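# Move the alphabetically first lettered box into the door tote

## Task

Find the box in this office whose top letter is earliest in the alphabet and set it inside the tote near the door, fully within the tote's rim and not overhanging it. Every other box must stay on the desk where it started. The robot must not tip over or finish leaning, and the result only counts if the box stays put without the robot holding it.

## Robot and tools

Robot: a Hello Robot Stretch 3 with a single arm. It has a two-wheeled base (0.33 m long, 0.34 m wide), a lift sliding on a mast, and an arm that telescopes out to the robot's RIGHT side, ending in a wrist (yaw, pitch, roll) and a gripper. The base can only drive forward/backward and spin in place; it cannot strafe, so reaching further forward or back means driving. Spinning pivots about the point between the drive wheels, 0.05 m behind the front edge; with the arm in and the wrist folded the robot sweeps a 0.28 m radius circle, and an unfolded level wrist reaches past it. Cameras: head_camera and nav_camera on the head (aimed by head_pan_rad and head_tilt_rad) and wrist_camera on the gripper.

Frames: the base frame sits on the floor midway between the drive wheels, x ahead, y to the left, z up. hand_pose is reported in this frame at the point where closed fingertips meet. The odometry frame is the base frame as it was at the start; heading is positive to the left, range -3.142 to 3.142.

Tool execute_actions takes "actions", a list run in order (an empty list just reports state and images). Each action may hold "robot", "steps" (1 to 450 control steps at 30 per second, default 1) and "until". "robot" is one command, a list of up to 8 commands run in sequence (each one starts after the previous finishes "done"; {"pause_s": s} waits up to 15 s), or {"stop": true} to brake everything and clear the queue. A command may contain:
- "base": exactly one of {"translate_m": d}, a straight drive of d metres relative to where the base is when the command begins (forward positive, |d| at most 1), or {"rotate_rad": a}, a spin in place by a radians relative to the current heading (left/counter-clockwise positive, |a| at most 3.2). These are offsets, not positions.
- "joints": absolute targets, by name, for any subset of: lift_m 0 to 1.1 (arm height on mast), arm_m 0 to 0.52 (extension), wrist_yaw_rad -1.345 to 4.42 (0 along the arm, positive swings toward the front, 3.0 folds over the base), wrist_pitch_rad -1.57 to 0.451 (0 level, negative tips fingers down), wrist_roll_rad -2.911 to 2.911, gripper_m -0.089 to 0.179 (bigger is wider; real fingertip gap is about 0.007 m smaller when nearly shut, 0.025 m smaller fully open, zero below 0.007), head_pan_rad -3.953 to 1.73 (0 forward, positive left, -1.57 looks down the arm), head_tilt_rad -1.53 to 0.419 (negative looks down). Unnamed joints keep their targets.
- "contact_limits": {"arm_m": effort %} (1 to 100), the motor effort at which the arm halts; lower is gentler. It lasts until the next arm command.
A new command overrides at once and throws away the rest of any older queue. Any invalid value rejects the whole call and nothing runs.
"until" ends an action early. {"robot": {"status": "ended"}} waits until nothing reads moving and no queue runs; use it with steps 450 after most motions. Other fields take a status word or [op, number] with ops =, !=, <, <=, >, >=, e.g. "lift_m": [">", 0.3]. {"any": {"status": "ended"}} fires when the first motion ends.

Tool zoom_image: "camera" (head_camera, nav_camera or wrist_camera) and "region" [x0, y0, x1, y1] in pixels of that camera's latest image, top-left origin, at most 504 by 504. Use it to read box letters.

Tool finished_scene: "scene" (an integer) ends the current scene irreversibly; call it only once every motion has stopped and the box rests in the tote unheld.

Results: base_status shows progress as (distance moved of goal). joint_goals and joint_status give targets and states: moving, done (within tolerance), off_target (resting short and maybe still pushing), contact_stop (hit something; lift or arm then goes slack until commanded again), time_out, stopped, not_commanded, torque_fault (wrist servo off for 10 s and limp). measured_speeds, motor_effort (percent, bracket = peak, offsets and noise included), lidar_m (12 distances in 30-degree sectors, 1st ahead, counter-clockwise; 4th left, 7th behind, 10th right; plane 0.17 m above floor, sees table legs not tops), wrist_depth_mm and head_depth_mm (7x7 median depths), base_odometry, turned_by_wheels/turned_by_imu, base_tilt in degrees (forward and right positive). robot.on_its_own appears when the robot changed a target itself, a joint is slack or off, a resting motor strains, or the base leans 3 degrees or more. Lines starting refused:, dropped: or replaced: explain rejected goals, abandoned queue steps, or how the prior motion ended.

Practice: base moves fast (0.30 m/s, 1.9 rad/s) only when stowed (lift_m under 0.30, arm_m under 0.03, wrist_yaw_rad over 2.54), otherwise 0.10 m/s and 0.63 rad/s. Fold or unfold the wrist only with lift_m 0.32 to 0.95, wrist_pitch_rad -0.4 and roll near 0; after folding, the lift may go down to 0.25. With yaw below -0.4 keep pitch at -0.5 or lower. To grasp, command gripper_m below the box width; to let go, open at least 0.02 beyond the touching value. Gripper reading and done do not prove a grasp; check images. Avoid tipping: do not push with the arm on rigid things when the gripper is higher than roughly 0.45 m, never push twice after a contact_stop, never drive while the gripper is stuck on fixed objects, and take care reversing near furniture. If tilted, reverse the last move in small steps, free the gripper, and drop lift_m to about 0.2. Avoid drops, slams, hard hits and long wrist strain. Loose objects may occasionally get nudged.

Each tool is called after "Emit:" by a JSON object that holds its "method" and its "body".

## Session

I'll start by looking at the scene.

Emit:
{"method": "execute_actions", "body": {"actions": []}}

Scene clock: 0.00 s.
robot.base_odometry: x=+0.000 y=+0.000 heading=+0.000 (m, m, rad; robot's odometry frame)
robot.turned_by_wheels: +0.000 (rad since the last result)
robot.turned_by_imu: +0.000 (rad since the last result)
robot.base_tilt: forward=+1.4 right=+1.0 (deg)
robot.lidar_m: 1.01 0.98 1.02 1.40 1.43 1.05 0.78 0.75 0.78 1.73 1.65 1.37
robot.head_depth_mm: 1326 1326 1303 1293 1262 1264 1249 / 1240 1231 1220 1204 1197 1184 1168 / 1166 1152 1136 1124 1123 1114 1100 / 1094 1066 1051 1047 1062 1052 1043 / 1033 1000 998 993 996 996 979 / 978 947 941 944 950 938 934 / 920 900 891 897 900 893 890
robot.base_status: not_commanded
robot.joint_positions: lift_m=+0.368 arm_m=-0.001 wrist_yaw_rad=+3.133 wrist_pitch_rad=-0.429 wrist_roll_rad=-0.011 gripper_m=+0.037 head_pan_rad=+0.004 head_tilt_rad=-0.015
robot.joint_goals: lift_m=+0.368 arm_m=-0.001 wrist_yaw_rad=+3.133 wrist_pitch_rad=-0.429 wrist_roll_rad=-0.011 gripper_m=+0.037 head_pan_rad=+0.004 head_tilt_rad=-0.015
robot.joint_status: lift_m=not_commanded arm_m=not_commanded wrist_yaw_rad=not_commanded wrist_pitch_rad=not_commanded wrist_roll_rad=not_commanded gripper_m=not_commanded head_pan_rad=not_commanded head_tilt_rad=not_commanded
robot.measured_speeds: translate_m=+0.000 rotate_rad=+0.000 lift_m=+0.000 arm_m=+0.000 wrist_yaw_rad=+0.000 wrist_pitch_rad=+0.000 wrist_roll_rad=+0.000 head_pan_rad=+0.000 head_tilt_rad=+0.000
robot: refusals=0 queue=idle queue_left=0
robot.motor_effort: left_wheel=+1 right_wheel=+0 lift_m=+28 arm_m=+0 wrist_yaw_rad=+0 wrist_pitch_rad=+5 wrist_roll_rad=+0 gripper_m=+0 head_pan_rad=+0 head_tilt_rad=+1 (%)
robot.hand_pose: x=-0.0194 y=+0.0790 z=+0.3785 quat_wxyz=(+0.153, +0.687, +0.149, +0.694) (m; robot's base frame)
robot.wrist_depth_mm: - - - - - - 785 / - - - - - - 830 / - - - - - - 859 / 877 871 857 828 847 804 802 / 722 697 701 692 708 669 670 / 616 604 579 583 - 567 575 / 510 520 - - 505 496 499
pictures: head_camera (sideways: a quarter turn clockwise sets it upright), nav_camera (sideways: a quarter turn counterclockwise sets it upright), wrist_camera
Images, in order (width x height): head_camera 896x504, nav_camera 672x504, wrist_camera 644x364.

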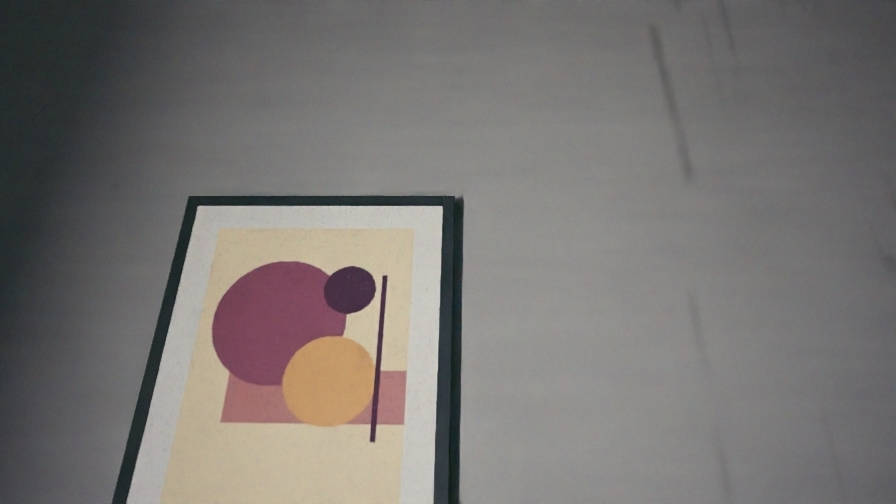

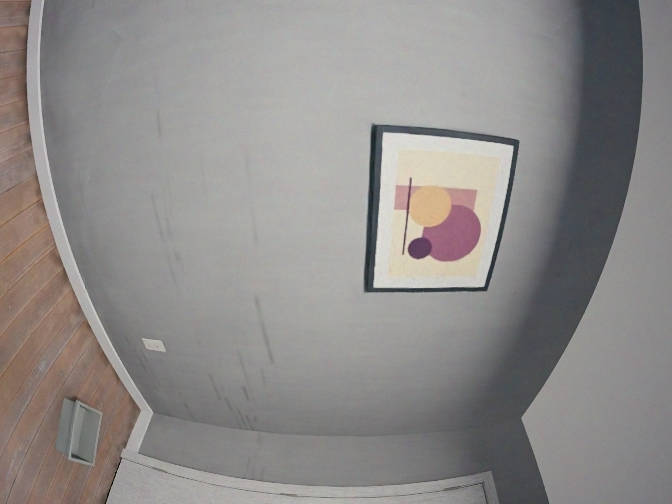

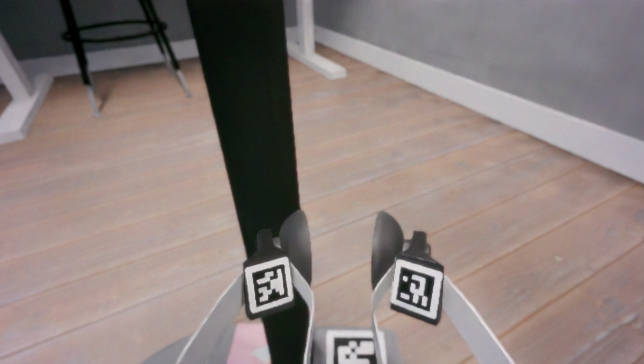

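Emit:
{"method": "execute_actions", "body": {"actions": [{"robot": {"joints": {"head_pan_rad": -0.8, "head_tilt_rad": -0.5}}, "steps": 150, "until": {"robot": {"status": "ended"}}}]}}

Scene clock: 1.27 s.
robot.base_odometry: x=+0.000 y=+0.000 heading=+0.000 (m, m, rad; robot's odometry frame)
robot.turned_by_wheels: +0.000 (rad since the last result)
robot.turned_by_imu: +0.000 (rad since the last result)
robot.base_tilt: forward=+1.3 right=+1.0 (deg)
robot.lidar_m: 1.01 0.98 1.02 1.40 1.43 1.05 0.78 0.75 0.78 1.73 1.65 1.37
robot.head_depth_mm: 1341 1430 1521 1660 1801 1682 1363 / 1372 1474 1582 1713 1873 1669 1362 / 1412 1520 1625 1771 1927 1662 1355 / 1447 1556 1683 1832 1974 1676 1368 / 1485 1611 1745 1889 2051 1657 1361 / 1536 1661 1811 1950 2067 1676 1357 / 1525 1599 1649 1700 1763 1671 1361
robot.base_status: not_commanded
robot.joint_positions: lift_m=+0.368 arm_m=-0.001 wrist_yaw_rad=+3.133 wrist_pitch_rad=-0.429 wrist_roll_rad=-0.011 gripper_m=+0.037 head_pan_rad=-0.793 head_tilt_rad=-0.494
robot.joint_goals: lift_m=+0.368 arm_m=-0.001 wrist_yaw_rad=+3.133 wrist_pitch_rad=-0.429 wrist_roll_rad=-0.011 gripper_m=+0.037 head_pan_rad=-0.800 head_tilt_rad=-0.500
robot.joint_status: lift_m=not_commanded arm_m=not_commanded wrist_yaw_rad=not_commanded wrist_pitch_rad=not_commanded wrist_roll_rad=not_commanded gripper_m=not_commanded head_pan_rad=done head_tilt_rad=done
robot.measured_speeds: translate_m=+0.000 rotate_rad=+0.000 lift_m=+0.000 arm_m=+0.000 wrist_yaw_rad=+0.000 wrist_pitch_rad=+0.000 wrist_roll_rad=+0.000 head_pan_rad=+0.000 head_tilt_rad=+0.000
robot: refusals=0 queue=done queue_left=0
robot.motor_effort: left_wheel=+0(1) right_wheel=+0(0) lift_m=+28(28) arm_m=+1(0) wrist_yaw_rad=+1(1) wrist_pitch_rad=+4(4) wrist_roll_rad=+0(0) gripper_m=-1(0) head_pan_rad=-4(46) head_tilt_rad=-3(26) (%)
robot.hand_pose: x=-0.0194 y=+0.0790 z=+0.3785 quat_wxyz=(+0.153, +0.687, +0.149, +0.694) (m; robot's base frame)
robot.wrist_depth_mm: - - - - - - 803 / - - - - - - 853 / - - - - - - 866 / 884 854 832 836 836 811 783 / 718 699 682 672 707 660 654 / 608 606 593 581 - 563 574 / 525 512 - - 500 503 503
pictures: head_camera (sideways: a quarter turn clockwise sets it upright), nav_camera (sideways: a quarter turn counterclockwise sets it upright), wrist_camera
Images, in order (width x height): head_camera 896x504, nav_camera 672x504, wrist_camera 644x364.

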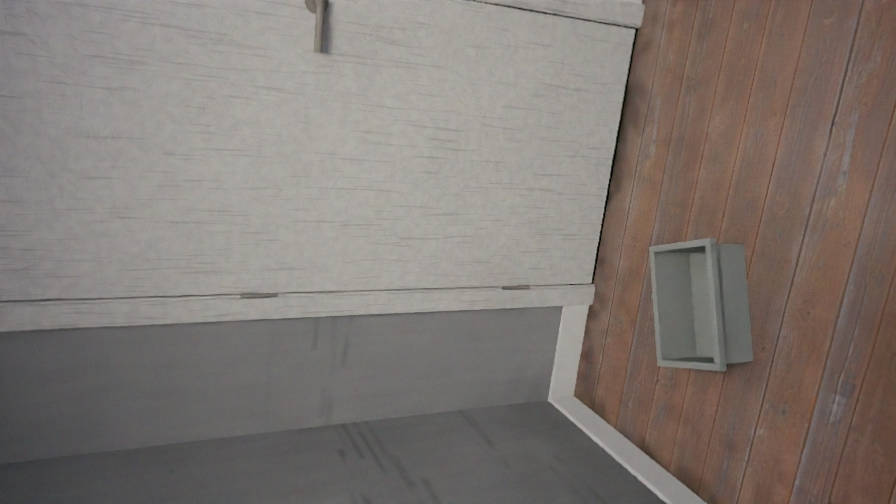

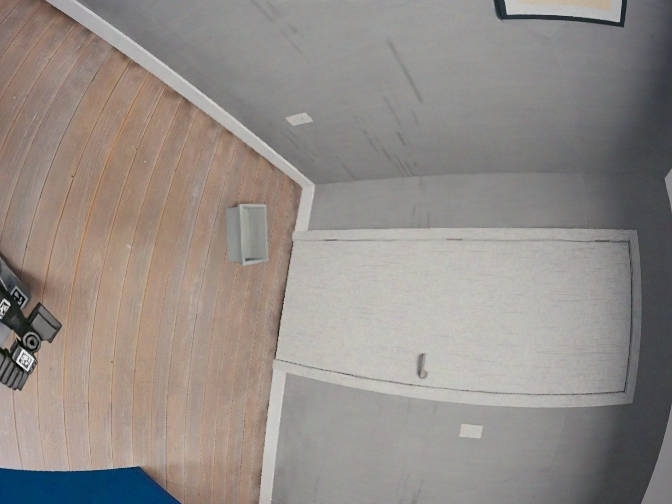

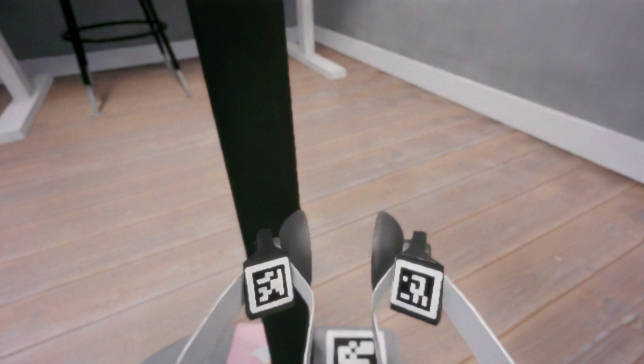

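Emit:
{"method": "execute_actions", "body": {"actions": [{"robot": {"joints": {"head_pan_rad": -1.9, "head_tilt_rad": -0.5}}, "steps": 150, "until": {"robot": {"status": "ended"}}}]}}

Scene clock: 2.63 s.
robot.base_odometry: x=+0.000 y=+0.000 heading=+0.000 (m, m, rad; robot's odometry frame)
robot.turned_by_wheels: +0.000 (rad since the last result)
robot.turned_by_imu: +0.000 (rad since the last result)
robot.base_tilt: forward=+1.4 right=+1.0 (deg)
robot.lidar_m: 1.01 0.97 1.02 1.41 1.43 1.05 0.77 0.75 0.78 1.73 1.65 1.37
robot.head_depth_mm: 681 718 764 812 871 940 1021 / 727 773 827 886 958 1038 1129 / 783 837 904 969 1061 1159 1276 / 859 924 1004 1095 1201 1336 1358 / 1894 2033 2164 2329 2131 1669 1371 / 1723 1837 1970 2102 2118 1666 1378 / 1606 1709 1793 1913 1969 1673 1363
robot.base_status: not_commanded
robot.joint_positions: lift_m=+0.368 arm_m=-0.001 wrist_yaw_rad=+3.133 wrist_pitch_rad=-0.429 wrist_roll_rad=-0.011 gripper_m=+0.037 head_pan_rad=-1.893 head_tilt_rad=-0.494
robot.joint_goals: lift_m=+0.368 arm_m=-0.001 wrist_yaw_rad=+3.133 wrist_pitch_rad=-0.429 wrist_roll_rad=-0.011 gripper_m=+0.037 head_pan_rad=-1.900 head_tilt_rad=-0.500
robot.joint_status: lift_m=not_commanded arm_m=not_commanded wrist_yaw_rad=not_commanded wrist_pitch_rad=not_commanded wrist_roll_rad=not_commanded gripper_m=not_commanded head_pan_rad=done head_tilt_rad=done
robot.measured_speeds: translate_m=+0.000 rotate_rad=+0.000 lift_m=+0.000 arm_m=+0.000 wrist_yaw_rad=+0.000 wrist_pitch_rad=+0.000 wrist_roll_rad=+0.000 head_pan_rad=+0.000 head_tilt_rad=+0.000
robot: refusals=0 queue=done queue_left=0
robot.motor_effort: left_wheel=+0(0) right_wheel=+0(0) lift_m=+28(29) arm_m=+0(1) wrist_yaw_rad=+0(0) wrist_pitch_rad=+5(4) wrist_roll_rad=+0(0) gripper_m=+0(1) head_pan_rad=-4(47) head_tilt_rad=-3(2) (%)
robot.hand_pose: x=-0.0194 y=+0.0790 z=+0.3785 quat_wxyz=(+0.153, +0.687, +0.149, +0.694) (m; robot's base frame)
robot.wrist_depth_mm: - - - - - - 793 / - - - - - - 828 / - - - - - - 862 / 866 857 859 839 808 827 828 / 709 694 701 696 702 686 665 / 595 584 600 590 - 580 579 / 523 526 - - 504 501 494
pictures: head_camera (sideways: a quarter turn clockwise sets it upright), nav_camera (sideways: a quarter turn counterclockwise sets it upright), wrist_camera
Images, in order (width x height): head_camera 896x504, nav_camera 672x504, wrist_camera 644x364.

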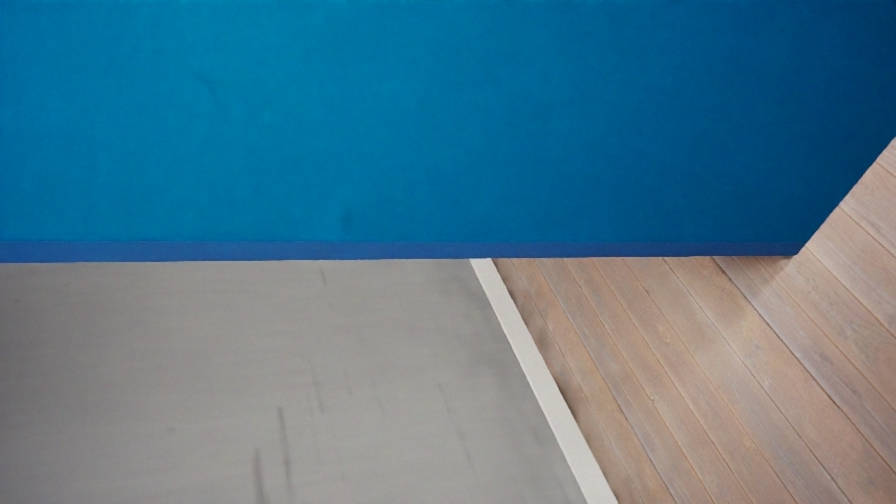

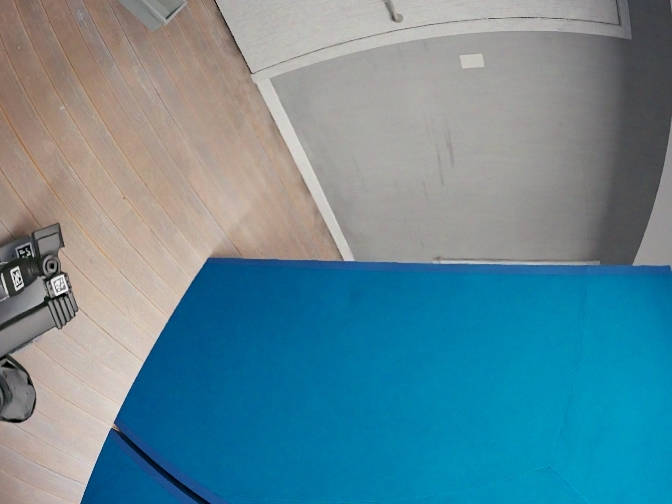

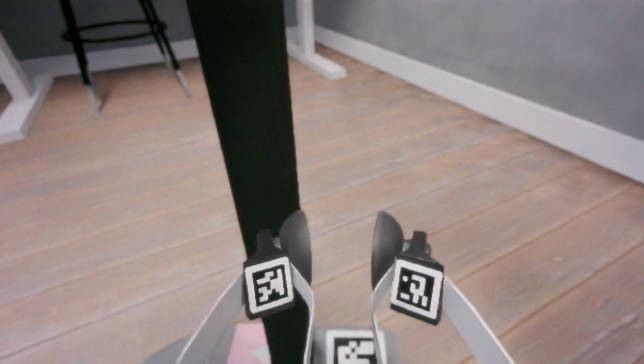

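A blue partition sits behind-right of the robot. Continuing the head sweep.

Emit:
{"method": "execute_actions", "body": {"actions": [{"robot": {"joints": {"head_pan_rad": -3.0, "head_tilt_rad": -0.5}}, "steps": 150, "until": {"robot": {"status": "ended"}}}]}}

Scene clock: 3.90 s.
robot.base_odometry: x=+0.000 y=+0.000 heading=+0.000 (m, m, rad; robot's odometry frame)
robot.turned_by_wheels: +0.000 (rad since the last result)
robot.turned_by_imu: +0.000 (rad since the last result)
robot.base_tilt: forward=+1.4 right=+1.0 (deg)
robot.lidar_m: 1.01 0.98 1.02 1.41 1.43 1.05 0.77 0.75 0.78 1.73 1.65 1.37
robot.head_depth_mm: 738 799 873 962 1069 1209 1332 / 712 770 834 913 1019 1138 1263 / 684 739 804 873 963 1073 1209 / 661 711 769 838 921 1016 1140 / 645 695 751 809 886 977 1079 / 618 660 714 769 840 916 1013 / 601 640 685 740 801 875 965
robot.base_status: not_commanded
robot.joint_positions: lift_m=+0.368 arm_m=-0.001 wrist_yaw_rad=+3.133 wrist_pitch_rad=-0.429 wrist_roll_rad=-0.011 gripper_m=+0.037 head_pan_rad=-2.993 head_tilt_rad=-0.494
robot.joint_goals: lift_m=+0.368 arm_m=-0.001 wrist_yaw_rad=+3.133 wrist_pitch_rad=-0.429 wrist_roll_rad=-0.011 gripper_m=+0.037 head_pan_rad=-3.000 head_tilt_rad=-0.500
robot.joint_status: lift_m=not_commanded arm_m=not_commanded wrist_yaw_rad=not_commanded wrist_pitch_rad=not_commanded wrist_roll_rad=not_commanded gripper_m=not_commanded head_pan_rad=done head_tilt_rad=done
robot.measured_speeds: translate_m=+0.000 rotate_rad=+0.000 lift_m=+0.000 arm_m=+0.000 wrist_yaw_rad=+0.000 wrist_pitch_rad=+0.000 wrist_roll_rad=+0.000 head_pan_rad=+0.000 head_tilt_rad=+0.000
robot: refusals=0 queue=done queue_left=0
robot.motor_effort: left_wheel=+0(0) right_wheel=-1(0) lift_m=+28(28) arm_m=+0(0) wrist_yaw_rad=+1(0) wrist_pitch_rad=+5(4) wrist_roll_rad=+0(0) gripper_m=+0(0) head_pan_rad=-4(48) head_tilt_rad=-2(2) (%)
robot.hand_pose: x=-0.0194 y=+0.0790 z=+0.3785 quat_wxyz=(+0.153, +0.687, +0.149, +0.694) (m; robot's base frame)
robot.wrist_depth_mm: - - - - - - 807 / - - - - - - 828 / - - - - - - 860 / 859 869 841 841 836 806 783 / 713 701 689 699 691 670 656 / 602 608 603 582 - 575 572 / 519 510 - - 514 500 496
pictures: head_camera (sideways: a quarter turn clockwise sets it upright), nav_camera (sideways: a quarter turn counterclockwise sets it upright), wrist_camera
Images, in order (width x height): head_camera 896x504, nav_camera 672x504, wrist_camera 644x364.

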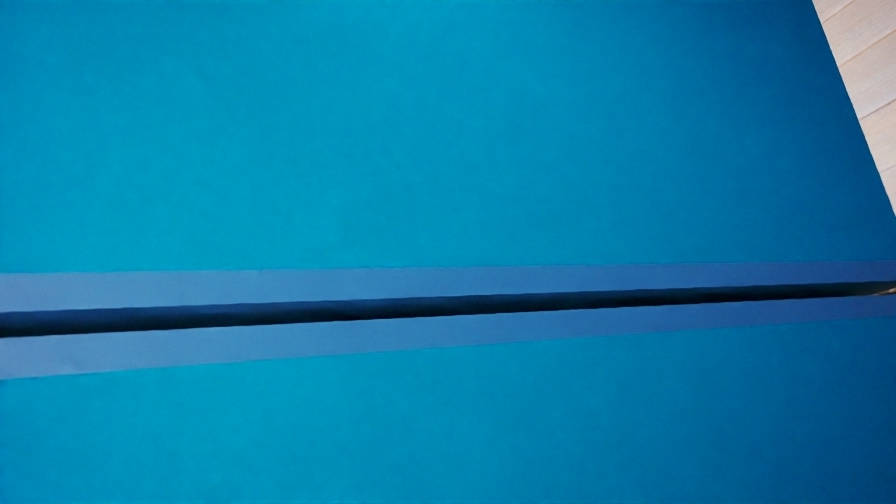

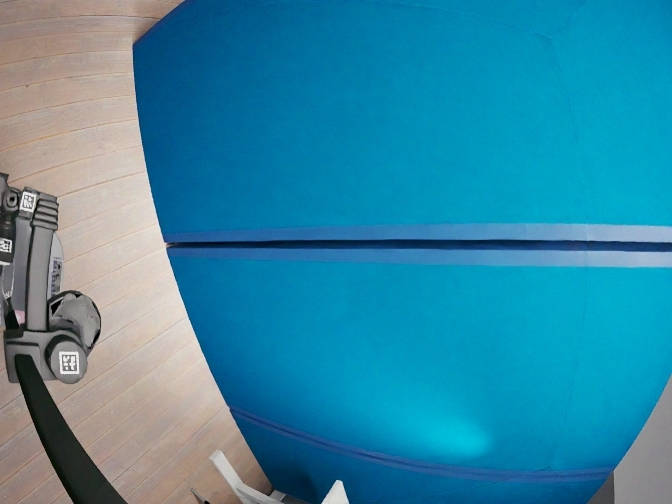

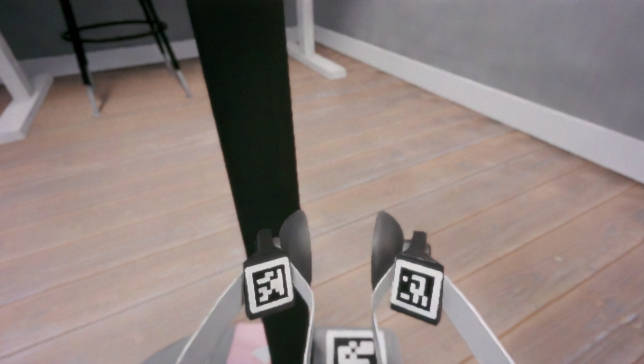

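The partition runs directly behind. Now checking the left-rear side.

Emit:
{"method": "execute_actions", "body": {"actions": [{"robot": {"joints": {"head_pan_rad": -3.9, "head_tilt_rad": -0.5}}, "steps": 150, "until": {"robot": {"status": "ended"}}}]}}

Scene clock: 6.60 s.
robot.base_odometry: x=+0.000 y=+0.000 heading=+0.000 (m, m, rad; robot's odometry frame)
robot.turned_by_wheels: +0.000 (rad since the last result)
robot.turned_by_imu: +0.001 (rad since the last result)
robot.base_tilt: forward=+1.4 right=+1.0 (deg)
robot.lidar_m: 1.01 0.98 1.02 1.40 1.43 1.04 0.77 0.75 0.78 1.73 1.65 1.37
robot.head_depth_mm: - - - - - - - / 1734 1895 1962 1540 2219 - - / 1781 1925 2026 1627 2036 1675 1371 / 1853 1968 2078 1838 1988 1673 1364 / 1614 1693 1783 1770 1975 1664 1362 / 1324 1377 1428 1504 1590 1595 1359 / 1117 1150 1209 1261 1298 1370 1330
robot.base_status: not_commanded
robot.joint_positions: lift_m=+0.368 arm_m=-0.001 wrist_yaw_rad=+3.133 wrist_pitch_rad=-0.429 wrist_roll_rad=-0.011 gripper_m=+0.037 head_pan_rad=-3.893 head_tilt_rad=-0.494
robot.joint_goals: lift_m=+0.368 arm_m=-0.001 wrist_yaw_rad=+3.133 wrist_pitch_rad=-0.429 wrist_roll_rad=-0.011 gripper_m=+0.037 head_pan_rad=-3.900 head_tilt_rad=-0.500
robot.joint_status: lift_m=not_commanded arm_m=not_commanded wrist_yaw_rad=not_commanded wrist_pitch_rad=not_commanded wrist_roll_rad=not_commanded gripper_m=not_commanded head_pan_rad=done head_tilt_rad=done
robot.measured_speeds: translate_m=+0.000 rotate_rad=+0.000 lift_m=+0.000 arm_m=+0.000 wrist_yaw_rad=+0.000 wrist_pitch_rad=+0.000 wrist_roll_rad=+0.000 head_pan_rad=+0.000 head_tilt_rad=+0.000
robot: refusals=0 queue=done queue_left=0
robot.motor_effort: left_wheel=+0(0) right_wheel=+0(0) lift_m=+29(29) arm_m=+0(0) wrist_yaw_rad=+0(1) wrist_pitch_rad=+4(4) wrist_roll_rad=+0(0) gripper_m=+0(1) head_pan_rad=-4(51) head_tilt_rad=-3(2) (%)
robot.hand_pose: x=-0.0194 y=+0.0790 z=+0.3785 quat_wxyz=(+0.153, +0.687, +0.149, +0.694) (m; robot's base frame)
robot.wrist_depth_mm: - - - - - - 802 / - - - - - - 812 / - - - - - - 846 / 867 882 853 833 845 819 806 / 701 692 695 686 712 683 672 / 602 587 590 584 - 570 567 / 524 515 - - 503 502 499
pictures: head_camera (sideways: a quarter turn clockwise sets it upright), nav_camera (sideways: a quarter turn counterclockwise sets it upright), wrist_camera
Images, in order (width x height): head_camera 896x504, nav_camera 672x504, wrist_camera 644x364.

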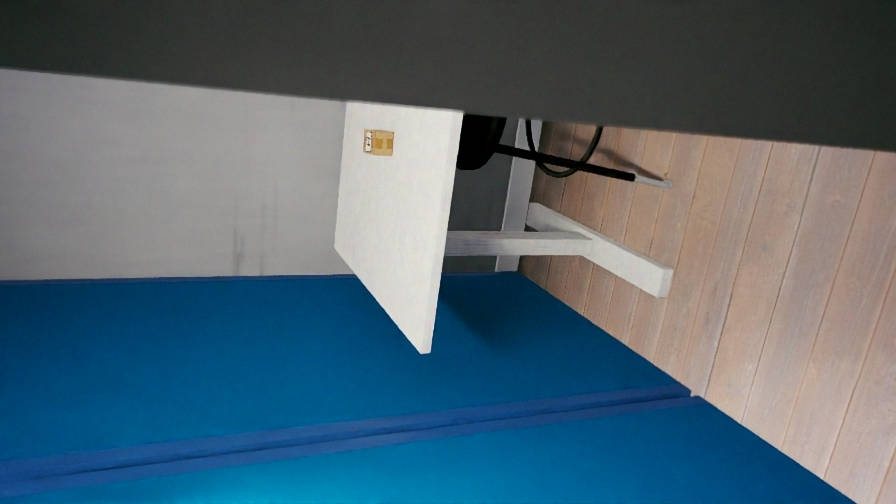

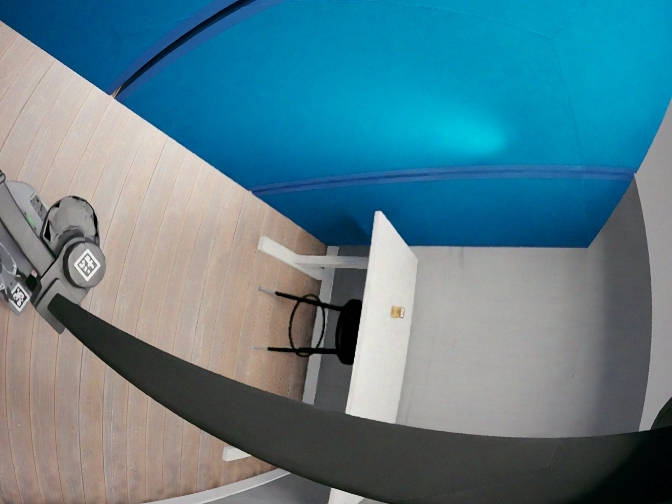

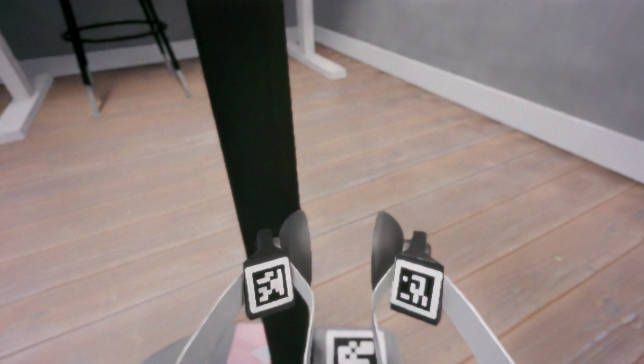

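Emit:
{"method": "execute_actions", "body": {"actions": [{"robot": {"joints": {"head_pan_rad": 1.7, "head_tilt_rad": -0.5}}, "steps": 300, "until": {"robot": {"status": "ended"}}}]}}

Scene clock: 9.90 s.
robot.base_odometry: x=+0.000 y=+0.000 heading=+0.000 (m, m, rad; robot's odometry frame)
robot.turned_by_wheels: +0.000 (rad since the last result)
robot.turned_by_imu: +0.001 (rad since the last result)
robot.base_tilt: forward=+1.3 right=+1.0 (deg)
robot.lidar_m: 1.01 0.98 1.01 1.40 1.43 1.05 0.77 0.75 0.78 1.73 1.65 1.38
robot.head_depth_mm: 1308 1364 1432 1494 1556 1570 1360 / 1518 1579 1649 1742 1868 1672 1354 / 1805 1882 1969 2032 2065 1674 1361 / 1902 2027 2119 1899 2042 1664 1360 / 1821 1943 2061 1651 2145 1667 1370 / 1758 1892 1985 1639 2150 1663 1377 / 1700 1826 1922 1537 - - -
robot.base_status: not_commanded
robot.joint_positions: lift_m=+0.368 arm_m=-0.001 wrist_yaw_rad=+3.133 wrist_pitch_rad=-0.429 wrist_roll_rad=-0.011 gripper_m=+0.037 head_pan_rad=+1.693 head_tilt_rad=-0.494
robot.joint_goals: lift_m=+0.368 arm_m=-0.001 wrist_yaw_rad=+3.133 wrist_pitch_rad=-0.429 wrist_roll_rad=-0.011 gripper_m=+0.037 head_pan_rad=+1.700 head_tilt_rad=-0.500
robot.joint_status: lift_m=not_commanded arm_m=not_commanded wrist_yaw_rad=not_commanded wrist_pitch_rad=not_commanded wrist_roll_rad=not_commanded gripper_m=not_commanded head_pan_rad=done head_tilt_rad=done
robot.measured_speeds: translate_m=+0.000 rotate_rad=+0.000 lift_m=+0.000 arm_m=+0.000 wrist_yaw_rad=+0.000 wrist_pitch_rad=+0.000 wrist_roll_rad=+0.000 head_pan_rad=+0.000 head_tilt_rad=+0.000
robot: refusals=0 queue=done queue_left=0
robot.motor_effort: left_wheel=+1(0) right_wheel=+0(0) lift_m=+28(28) arm_m=+0(0) wrist_yaw_rad=+1(0) wrist_pitch_rad=+4(4) wrist_roll_rad=+0(0) gripper_m=-1(1) head_pan_rad=+4(48) head_tilt_rad=-2(2) (%)
robot.hand_pose: x=-0.0194 y=+0.0790 z=+0.3785 quat_wxyz=(+0.153, +0.687, +0.149, +0.694) (m; robot's base frame)
robot.wrist_depth_mm: - - - - - - 830 / - - - - - - 816 / - - - - - - 830 / 874 838 858 832 831 797 810 / 711 697 697 683 704 676 673 / 602 600 591 578 - 582 577 / 520 523 - - 499 503 502
pictures: head_camera (sideways: a quarter turn clockwise sets it upright), nav_camera (sideways: a quarter turn counterclockwise sets it upright), wrist_camera
Images, in order (width x height): head_camera 896x504, nav_camera 672x504, wrist_camera 644x364.

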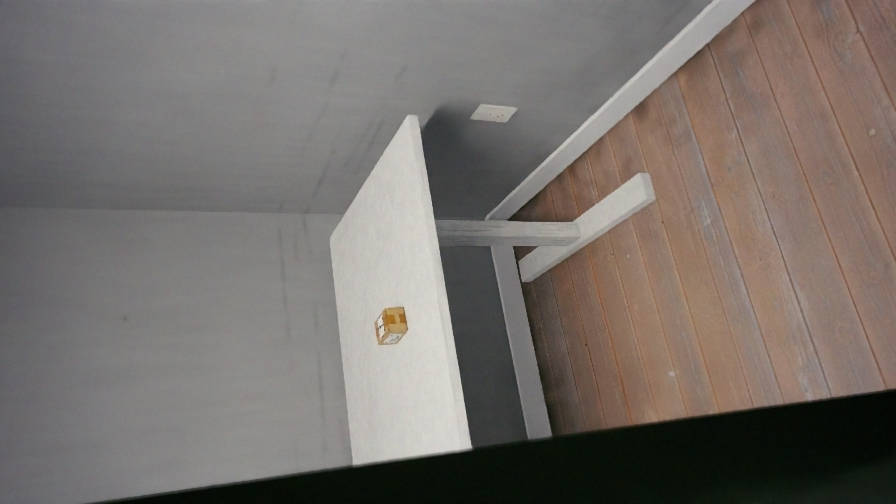

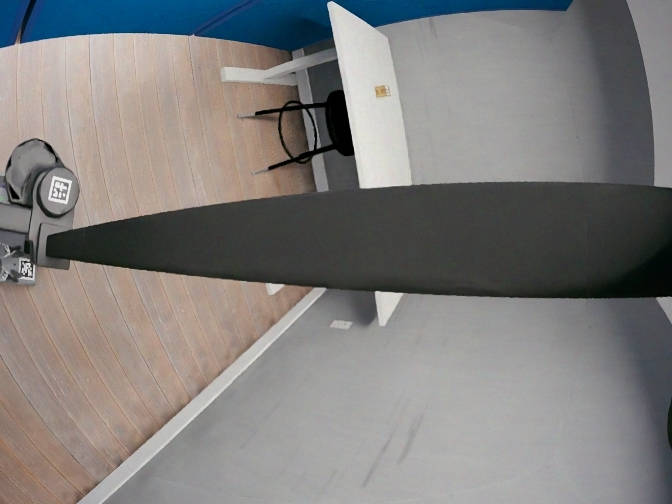

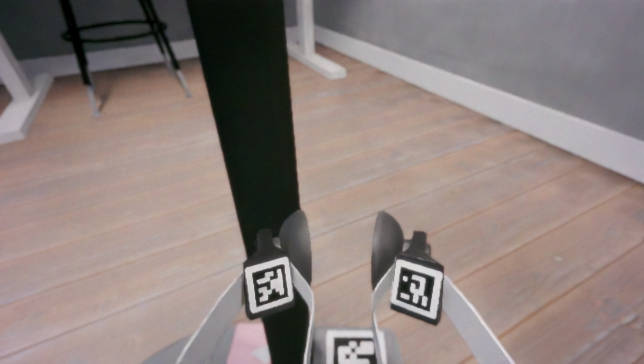

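Emit:
{"method": "zoom_image", "body": {"camera": "head_camera", "region": [330, 4, 834, 500]}}

Region (330, 4, 834, 500) of head_camera's 896x504 image, scaled by 1.000; it fills the top 496 rows of this view, and the rest is white.

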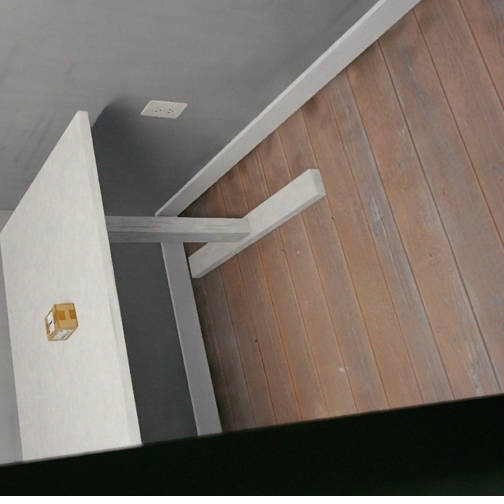

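Emit:
{"method": "zoom_image", "body": {"camera": "head_camera", "region": [350, 290, 430, 360]}}

Region (350, 290, 430, 360) of head_camera's 896x504 image, scaled by 6.300, with more detail than that image has; it fills the top 441 rows of this view, and the rest is white.

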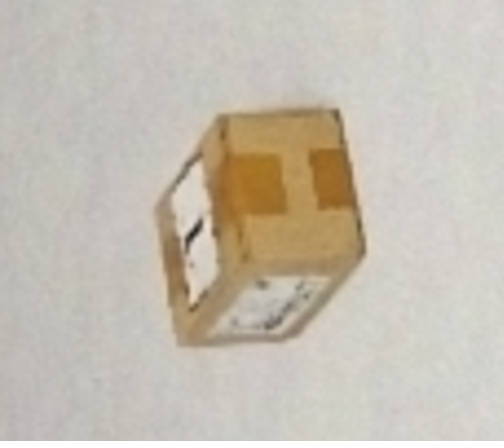

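Emit:
{"method": "execute_actions", "body": {"actions": [{"robot": [{"joints": {"lift_m": 0.26, "head_pan_rad": 0.0, "head_tilt_rad": -0.5}}, {"base": {"rotate_rad": -1.096}}], "steps": 450, "until": {"robot": {"status": "ended"}}}]}}

Scene clock: 17.10 s.
robot.base_odometry: x=+0.000 y=+0.000 heading=-1.096 (m, m, rad; robot's odometry frame)
robot.turned_by_wheels: -1.096 (rad since the last result)
robot.turned_by_imu: -1.089 (rad since the last result)
robot.base_tilt: forward=+1.4 right=+1.0 (deg)
robot.lidar_m: 1.65 1.44 1.02 0.98 1.00 1.34 1.43 1.11 0.79 0.75 0.77 1.03
robot.head_depth_mm: 1420 1527 1658 1792 1947 1679 1369 / 1406 1518 1649 1796 1949 1658 1361 / 1392 1488 1633 1759 1898 1670 1357 / 1384 1490 1621 1751 1891 1658 1364 / 1382 1483 1600 1749 1927 1667 1367 / 1383 1474 1603 1755 1906 1615 1369 / 1386 1487 1602 1740 1912 1587 1369
robot.base_status: done (rotate_rad -1.0959 of -1.0960)
robot.joint_positions: lift_m=+0.260 arm_m=-0.001 wrist_yaw_rad=+3.133 wrist_pitch_rad=-0.430 wrist_roll_rad=-0.011 gripper_m=+0.037 head_pan_rad=+0.007 head_tilt_rad=-0.495
robot.joint_goals: lift_m=+0.260 arm_m=-0.001 wrist_yaw_rad=+3.133 wrist_pitch_rad=-0.430 wrist_roll_rad=-0.011 gripper_m=+0.037 head_pan_rad=+0.000 head_tilt_rad=-0.500
robot.joint_status: lift_m=done arm_m=not_commanded wrist_yaw_rad=not_commanded wrist_pitch_rad=not_commanded wrist_roll_rad=not_commanded gripper_m=not_commanded head_pan_rad=done head_tilt_rad=done
robot.measured_speeds: translate_m=+0.000 rotate_rad=+0.000 lift_m=+0.000 arm_m=+0.000 wrist_yaw_rad=+0.000 wrist_pitch_rad=+0.000 wrist_roll_rad=+0.000 head_pan_rad=+0.000 head_tilt_rad=+0.000
robot: refusals=0 queue=done queue_left=0
robot.motor_effort: left_wheel=+3(10) right_wheel=-3(8) lift_m=+22(31) arm_m=+0(0) wrist_yaw_rad=+1(0) wrist_pitch_rad=+5(5) wrist_roll_rad=+0(0) gripper_m=-1(0) head_pan_rad=-4(47) head_tilt_rad=-2(3) (%)
robot.hand_pose: x=-0.0194 y=+0.0789 z=+0.2702 quat_wxyz=(+0.153, +0.687, +0.149, +0.694) (m; robot's base frame)
robot.wrist_depth_mm: 915 895 - 905 924 896 910 / - - - - - - 986 / 876 863 860 829 806 839 810 / 673 686 664 650 654 637 635 / 562 551 544 538 543 532 535 / 475 479 - - - 457 450 / 420 - - - 397 393 393
pictures: head_camera (sideways: a quarter turn clockwise sets it upright), nav_camera (sideways: a quarter turn counterclockwise sets it upright), wrist_camera
Images, in order (width x height): head_camera 896x504, nav_camera 672x504, wrist_camera 644x364.

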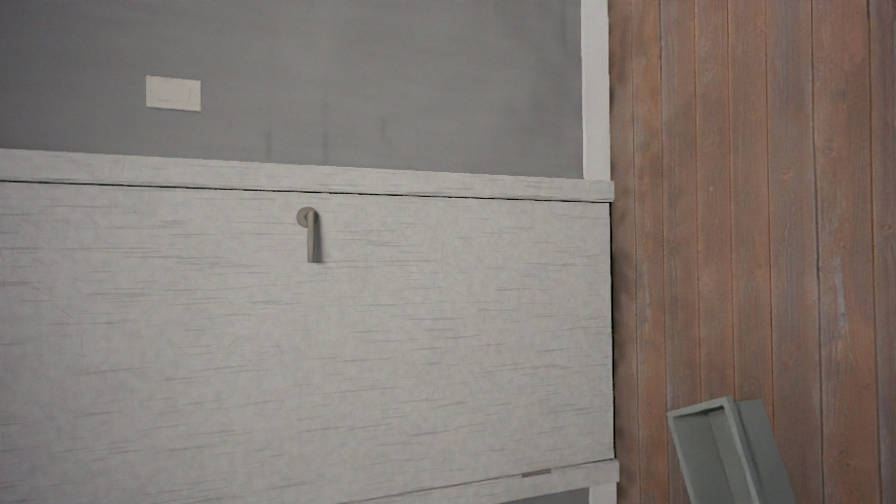

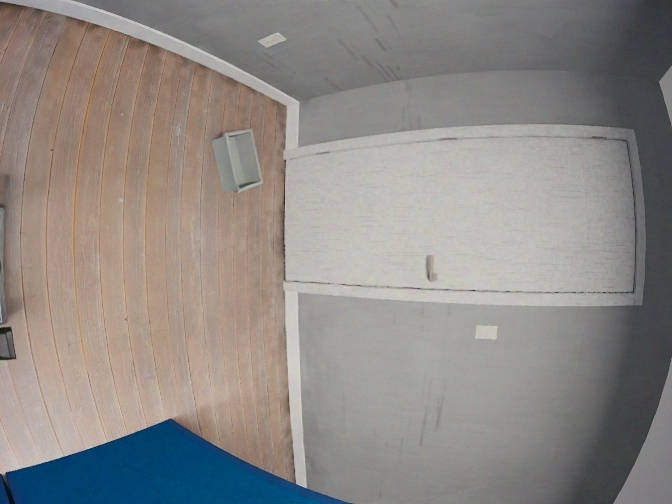

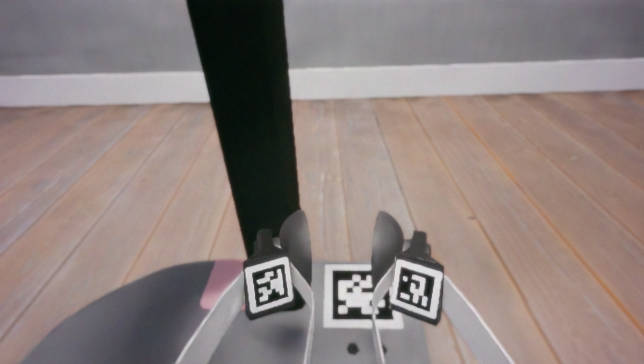

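Emit:
{"method": "execute_actions", "body": {"actions": [{"robot": {"base": {"translate_m": 0.85}, "joints": {"head_pan_rad": -1.9, "head_tilt_rad": -0.35}}, "steps": 450, "until": {"robot": {"status": "ended"}}}]}}

Scene clock: 22.20 s.
robot.base_odometry: x=+0.389 y=-0.756 heading=-1.096 (m, m, rad; robot's odometry frame)
robot.turned_by_wheels: +0.000 (rad since the last result)
robot.turned_by_imu: +0.004 (rad since the last result)
robot.base_tilt: forward=+1.4 right=+1.0 (deg)
robot.lidar_m: 0.80 0.83 1.05 1.01 1.03 1.38 2.28 1.06 0.76 0.73 1.21 0.86
robot.head_depth_mm: 715 761 808 860 926 994 1074 / 689 730 776 823 879 944 1015 / 667 701 743 788 838 898 965 / 640 675 712 753 803 855 915 / 620 651 684 729 770 827 886 / 666 746 850 989 1185 1805 1488 / 3139 3266 3410 3551 2667 1957 1527
robot.base_status: done (translate_m +0.8500 of +0.8500)
robot.joint_positions: lift_m=+0.260 arm_m=-0.001 wrist_yaw_rad=+3.133 wrist_pitch_rad=-0.430 wrist_roll_rad=-0.011 gripper_m=+0.037 head_pan_rad=-1.893 head_tilt_rad=-0.359
robot.joint_goals: lift_m=+0.260 arm_m=-0.001 wrist_yaw_rad=+3.133 wrist_pitch_rad=-0.430 wrist_roll_rad=-0.011 gripper_m=+0.037 head_pan_rad=-1.900 head_tilt_rad=-0.350
robot.joint_status: lift_m=done arm_m=not_commanded wrist_yaw_rad=not_commanded wrist_pitch_rad=not_commanded wrist_roll_rad=not_commanded gripper_m=not_commanded head_pan_rad=done head_tilt_rad=done
robot.measured_speeds: translate_m=+0.000 rotate_rad=+0.000 lift_m=+0.000 arm_m=+0.000 wrist_yaw_rad=+0.000 wrist_pitch_rad=+0.000 wrist_roll_rad=+0.000 head_pan_rad=+0.000 head_tilt_rad=+0.000
robot: refusals=0 queue=done queue_left=0
robot.motor_effort: left_wheel=+2(12) right_wheel=-3(6) lift_m=+22(23) arm_m=+0(0) wrist_yaw_rad=+1(1) wrist_pitch_rad=+5(5) wrist_roll_rad=+0(0) gripper_m=+0(1) head_pan_rad=-3(48) head_tilt_rad=+3(16) (%)
robot.hand_pose: x=-0.0194 y=+0.0789 z=+0.2702 quat_wxyz=(+0.153, +0.687, +0.149, +0.694) (m; robot's base frame)
robot.wrist_depth_mm: 937 949 - 922 930 940 904 / - - - - - - 966 / 873 870 854 840 734 665 764 / 686 680 666 652 654 534 545 / 561 553 548 538 551 516 531 / 471 490 - - - 454 452 / 420 - - - 398 396 392
pictures: head_camera (sideways: a quarter turn clockwise sets it upright), nav_camera (sideways: a quarter turn counterclockwise sets it upright), wrist_camera
Images, in order (width x height): head_camera 896x504, nav_camera 672x504, wrist_camera 644x364.

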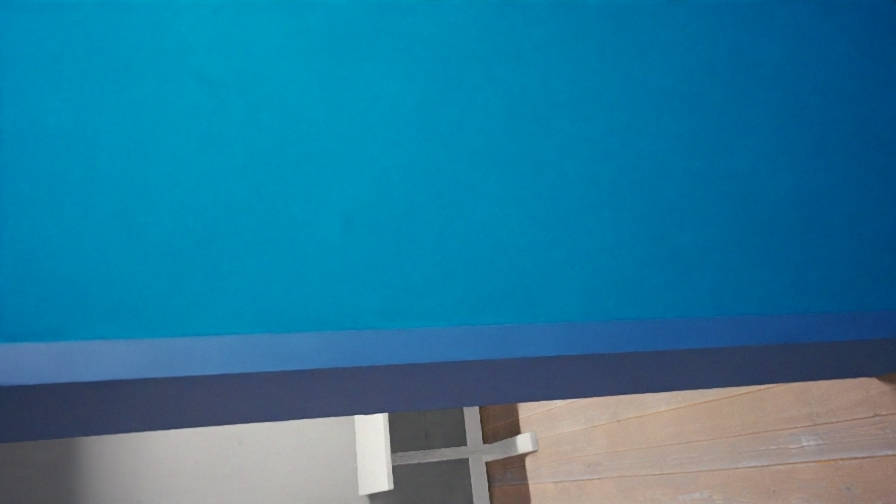

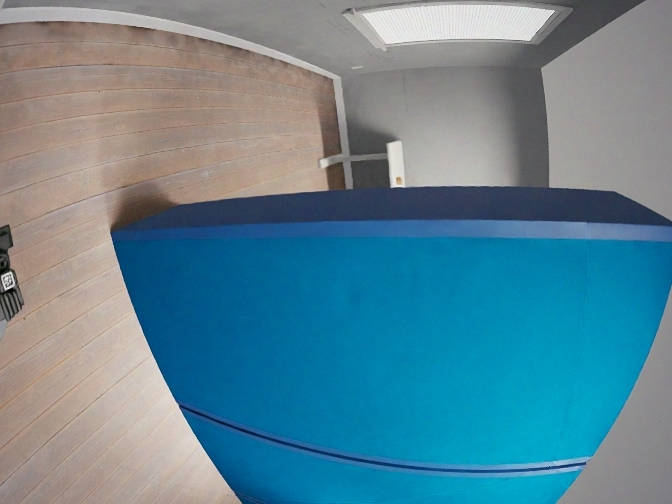

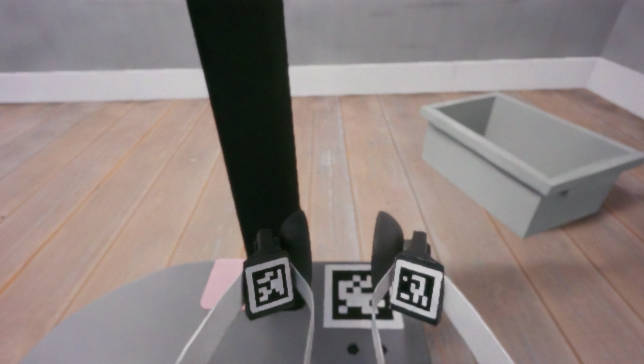

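Emit:
{"method": "execute_actions", "body": {"actions": [{"robot": [{"base": {"translate_m": 0.4}, "joints": {"head_pan_rad": 0.0, "head_tilt_rad": -0.3}}, {"base": {"rotate_rad": -1.571}}], "steps": 450, "until": {"robot": {"status": "ended"}}}]}}

Scene clock: 27.97 s.
robot.base_odometry: x=+0.572 y=-1.112 heading=-2.667 (m, m, rad; robot's odometry frame)
robot.turned_by_wheels: -1.571 (rad since the last result)
robot.turned_by_imu: -1.560 (rad since the last result)
robot.base_tilt: forward=+1.3 right=+1.0 (deg)
robot.lidar_m: 1.89 0.62 0.42 0.40 0.42 0.56 1.02 1.05 1.41 2.68 1.04 0.89
robot.head_depth_mm: 3285 3474 3553 3813 2922 2108 1607 / 3280 3417 3521 3759 2970 2106 1607 / 3273 3293 3591 3709 2943 2081 1617 / 3256 3368 3570 3791 2894 2093 1615 / 3257 3332 3605 3651 2947 2070 1606 / 2393 2331 2314 2318 2321 1995 1610 / 1494 1489 1478 1461 1466 1454 1458
robot.base_status: done (rotate_rad -1.5709 of -1.5710)
robot.joint_positions: lift_m=+0.260 arm_m=-0.001 wrist_yaw_rad=+3.133 wrist_pitch_rad=-0.430 wrist_roll_rad=-0.011 gripper_m=+0.037 head_pan_rad=-0.007 head_tilt_rad=-0.309
robot.joint_goals: lift_m=+0.260 arm_m=-0.001 wrist_yaw_rad=+3.133 wrist_pitch_rad=-0.430 wrist_roll_rad=-0.011 gripper_m=+0.037 head_pan_rad=+0.000 head_tilt_rad=-0.300
robot.joint_status: lift_m=done arm_m=not_commanded wrist_yaw_rad=not_commanded wrist_pitch_rad=not_commanded wrist_roll_rad=not_commanded gripper_m=not_commanded head_pan_rad=done head_tilt_rad=done
robot.measured_speeds: translate_m=+0.000 rotate_rad=+0.000 lift_m=+0.000 arm_m=+0.000 wrist_yaw_rad=+0.000 wrist_pitch_rad=+0.000 wrist_roll_rad=+0.000 head_pan_rad=+0.000 head_tilt_rad=+0.000
robot: refusals=0 queue=done queue_left=0
robot.motor_effort: left_wheel=+2(10) right_wheel=-3(8) lift_m=+22(22) arm_m=+0(0) wrist_yaw_rad=+1(0) wrist_pitch_rad=+5(5) wrist_roll_rad=+0(0) gripper_m=+0(1) head_pan_rad=+5(49) head_tilt_rad=+3(10) (%)
robot.hand_pose: x=-0.0194 y=+0.0788 z=+0.2702 quat_wxyz=(+0.153, +0.687, +0.149, +0.694) (m; robot's base frame)
robot.wrist_depth_mm: 398 400 - 405 399 409 425 / 436 434 - 436 441 444 458 / 481 487 484 483 481 492 503 / 529 535 541 538 537 542 542 / 549 540 541 536 557 529 519 / 477 479 - - - 453 453 / 423 - - - 398 392 396
pictures: head_camera (sideways: a quarter turn clockwise sets it upright), nav_camera (sideways: a quarter turn counterclockwise sets it upright), wrist_camera
Images, in order (width x height): head_camera 896x504, nav_camera 672x504, wrist_camera 644x364.

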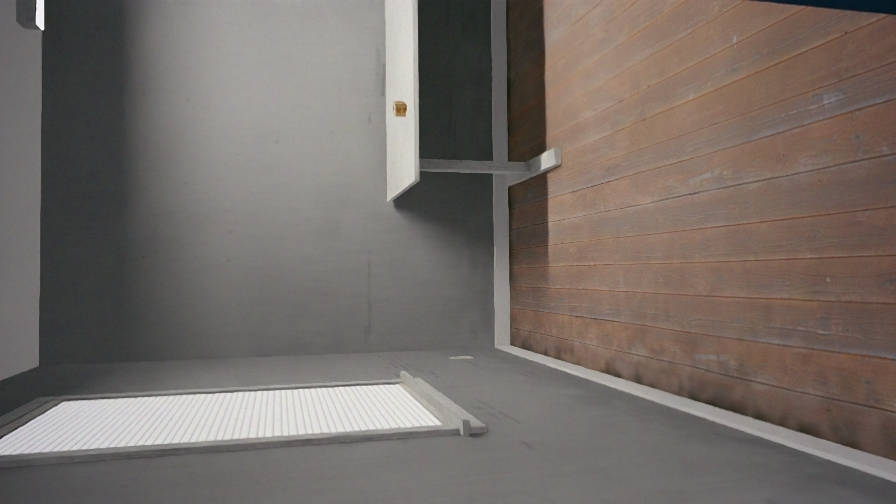

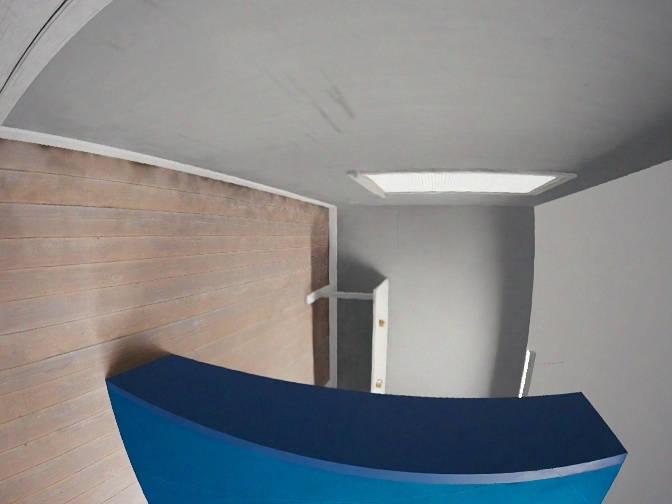

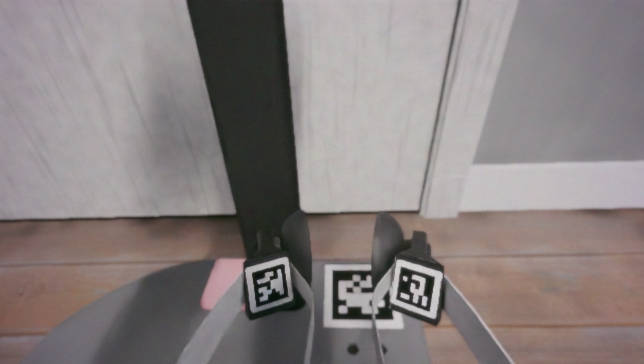

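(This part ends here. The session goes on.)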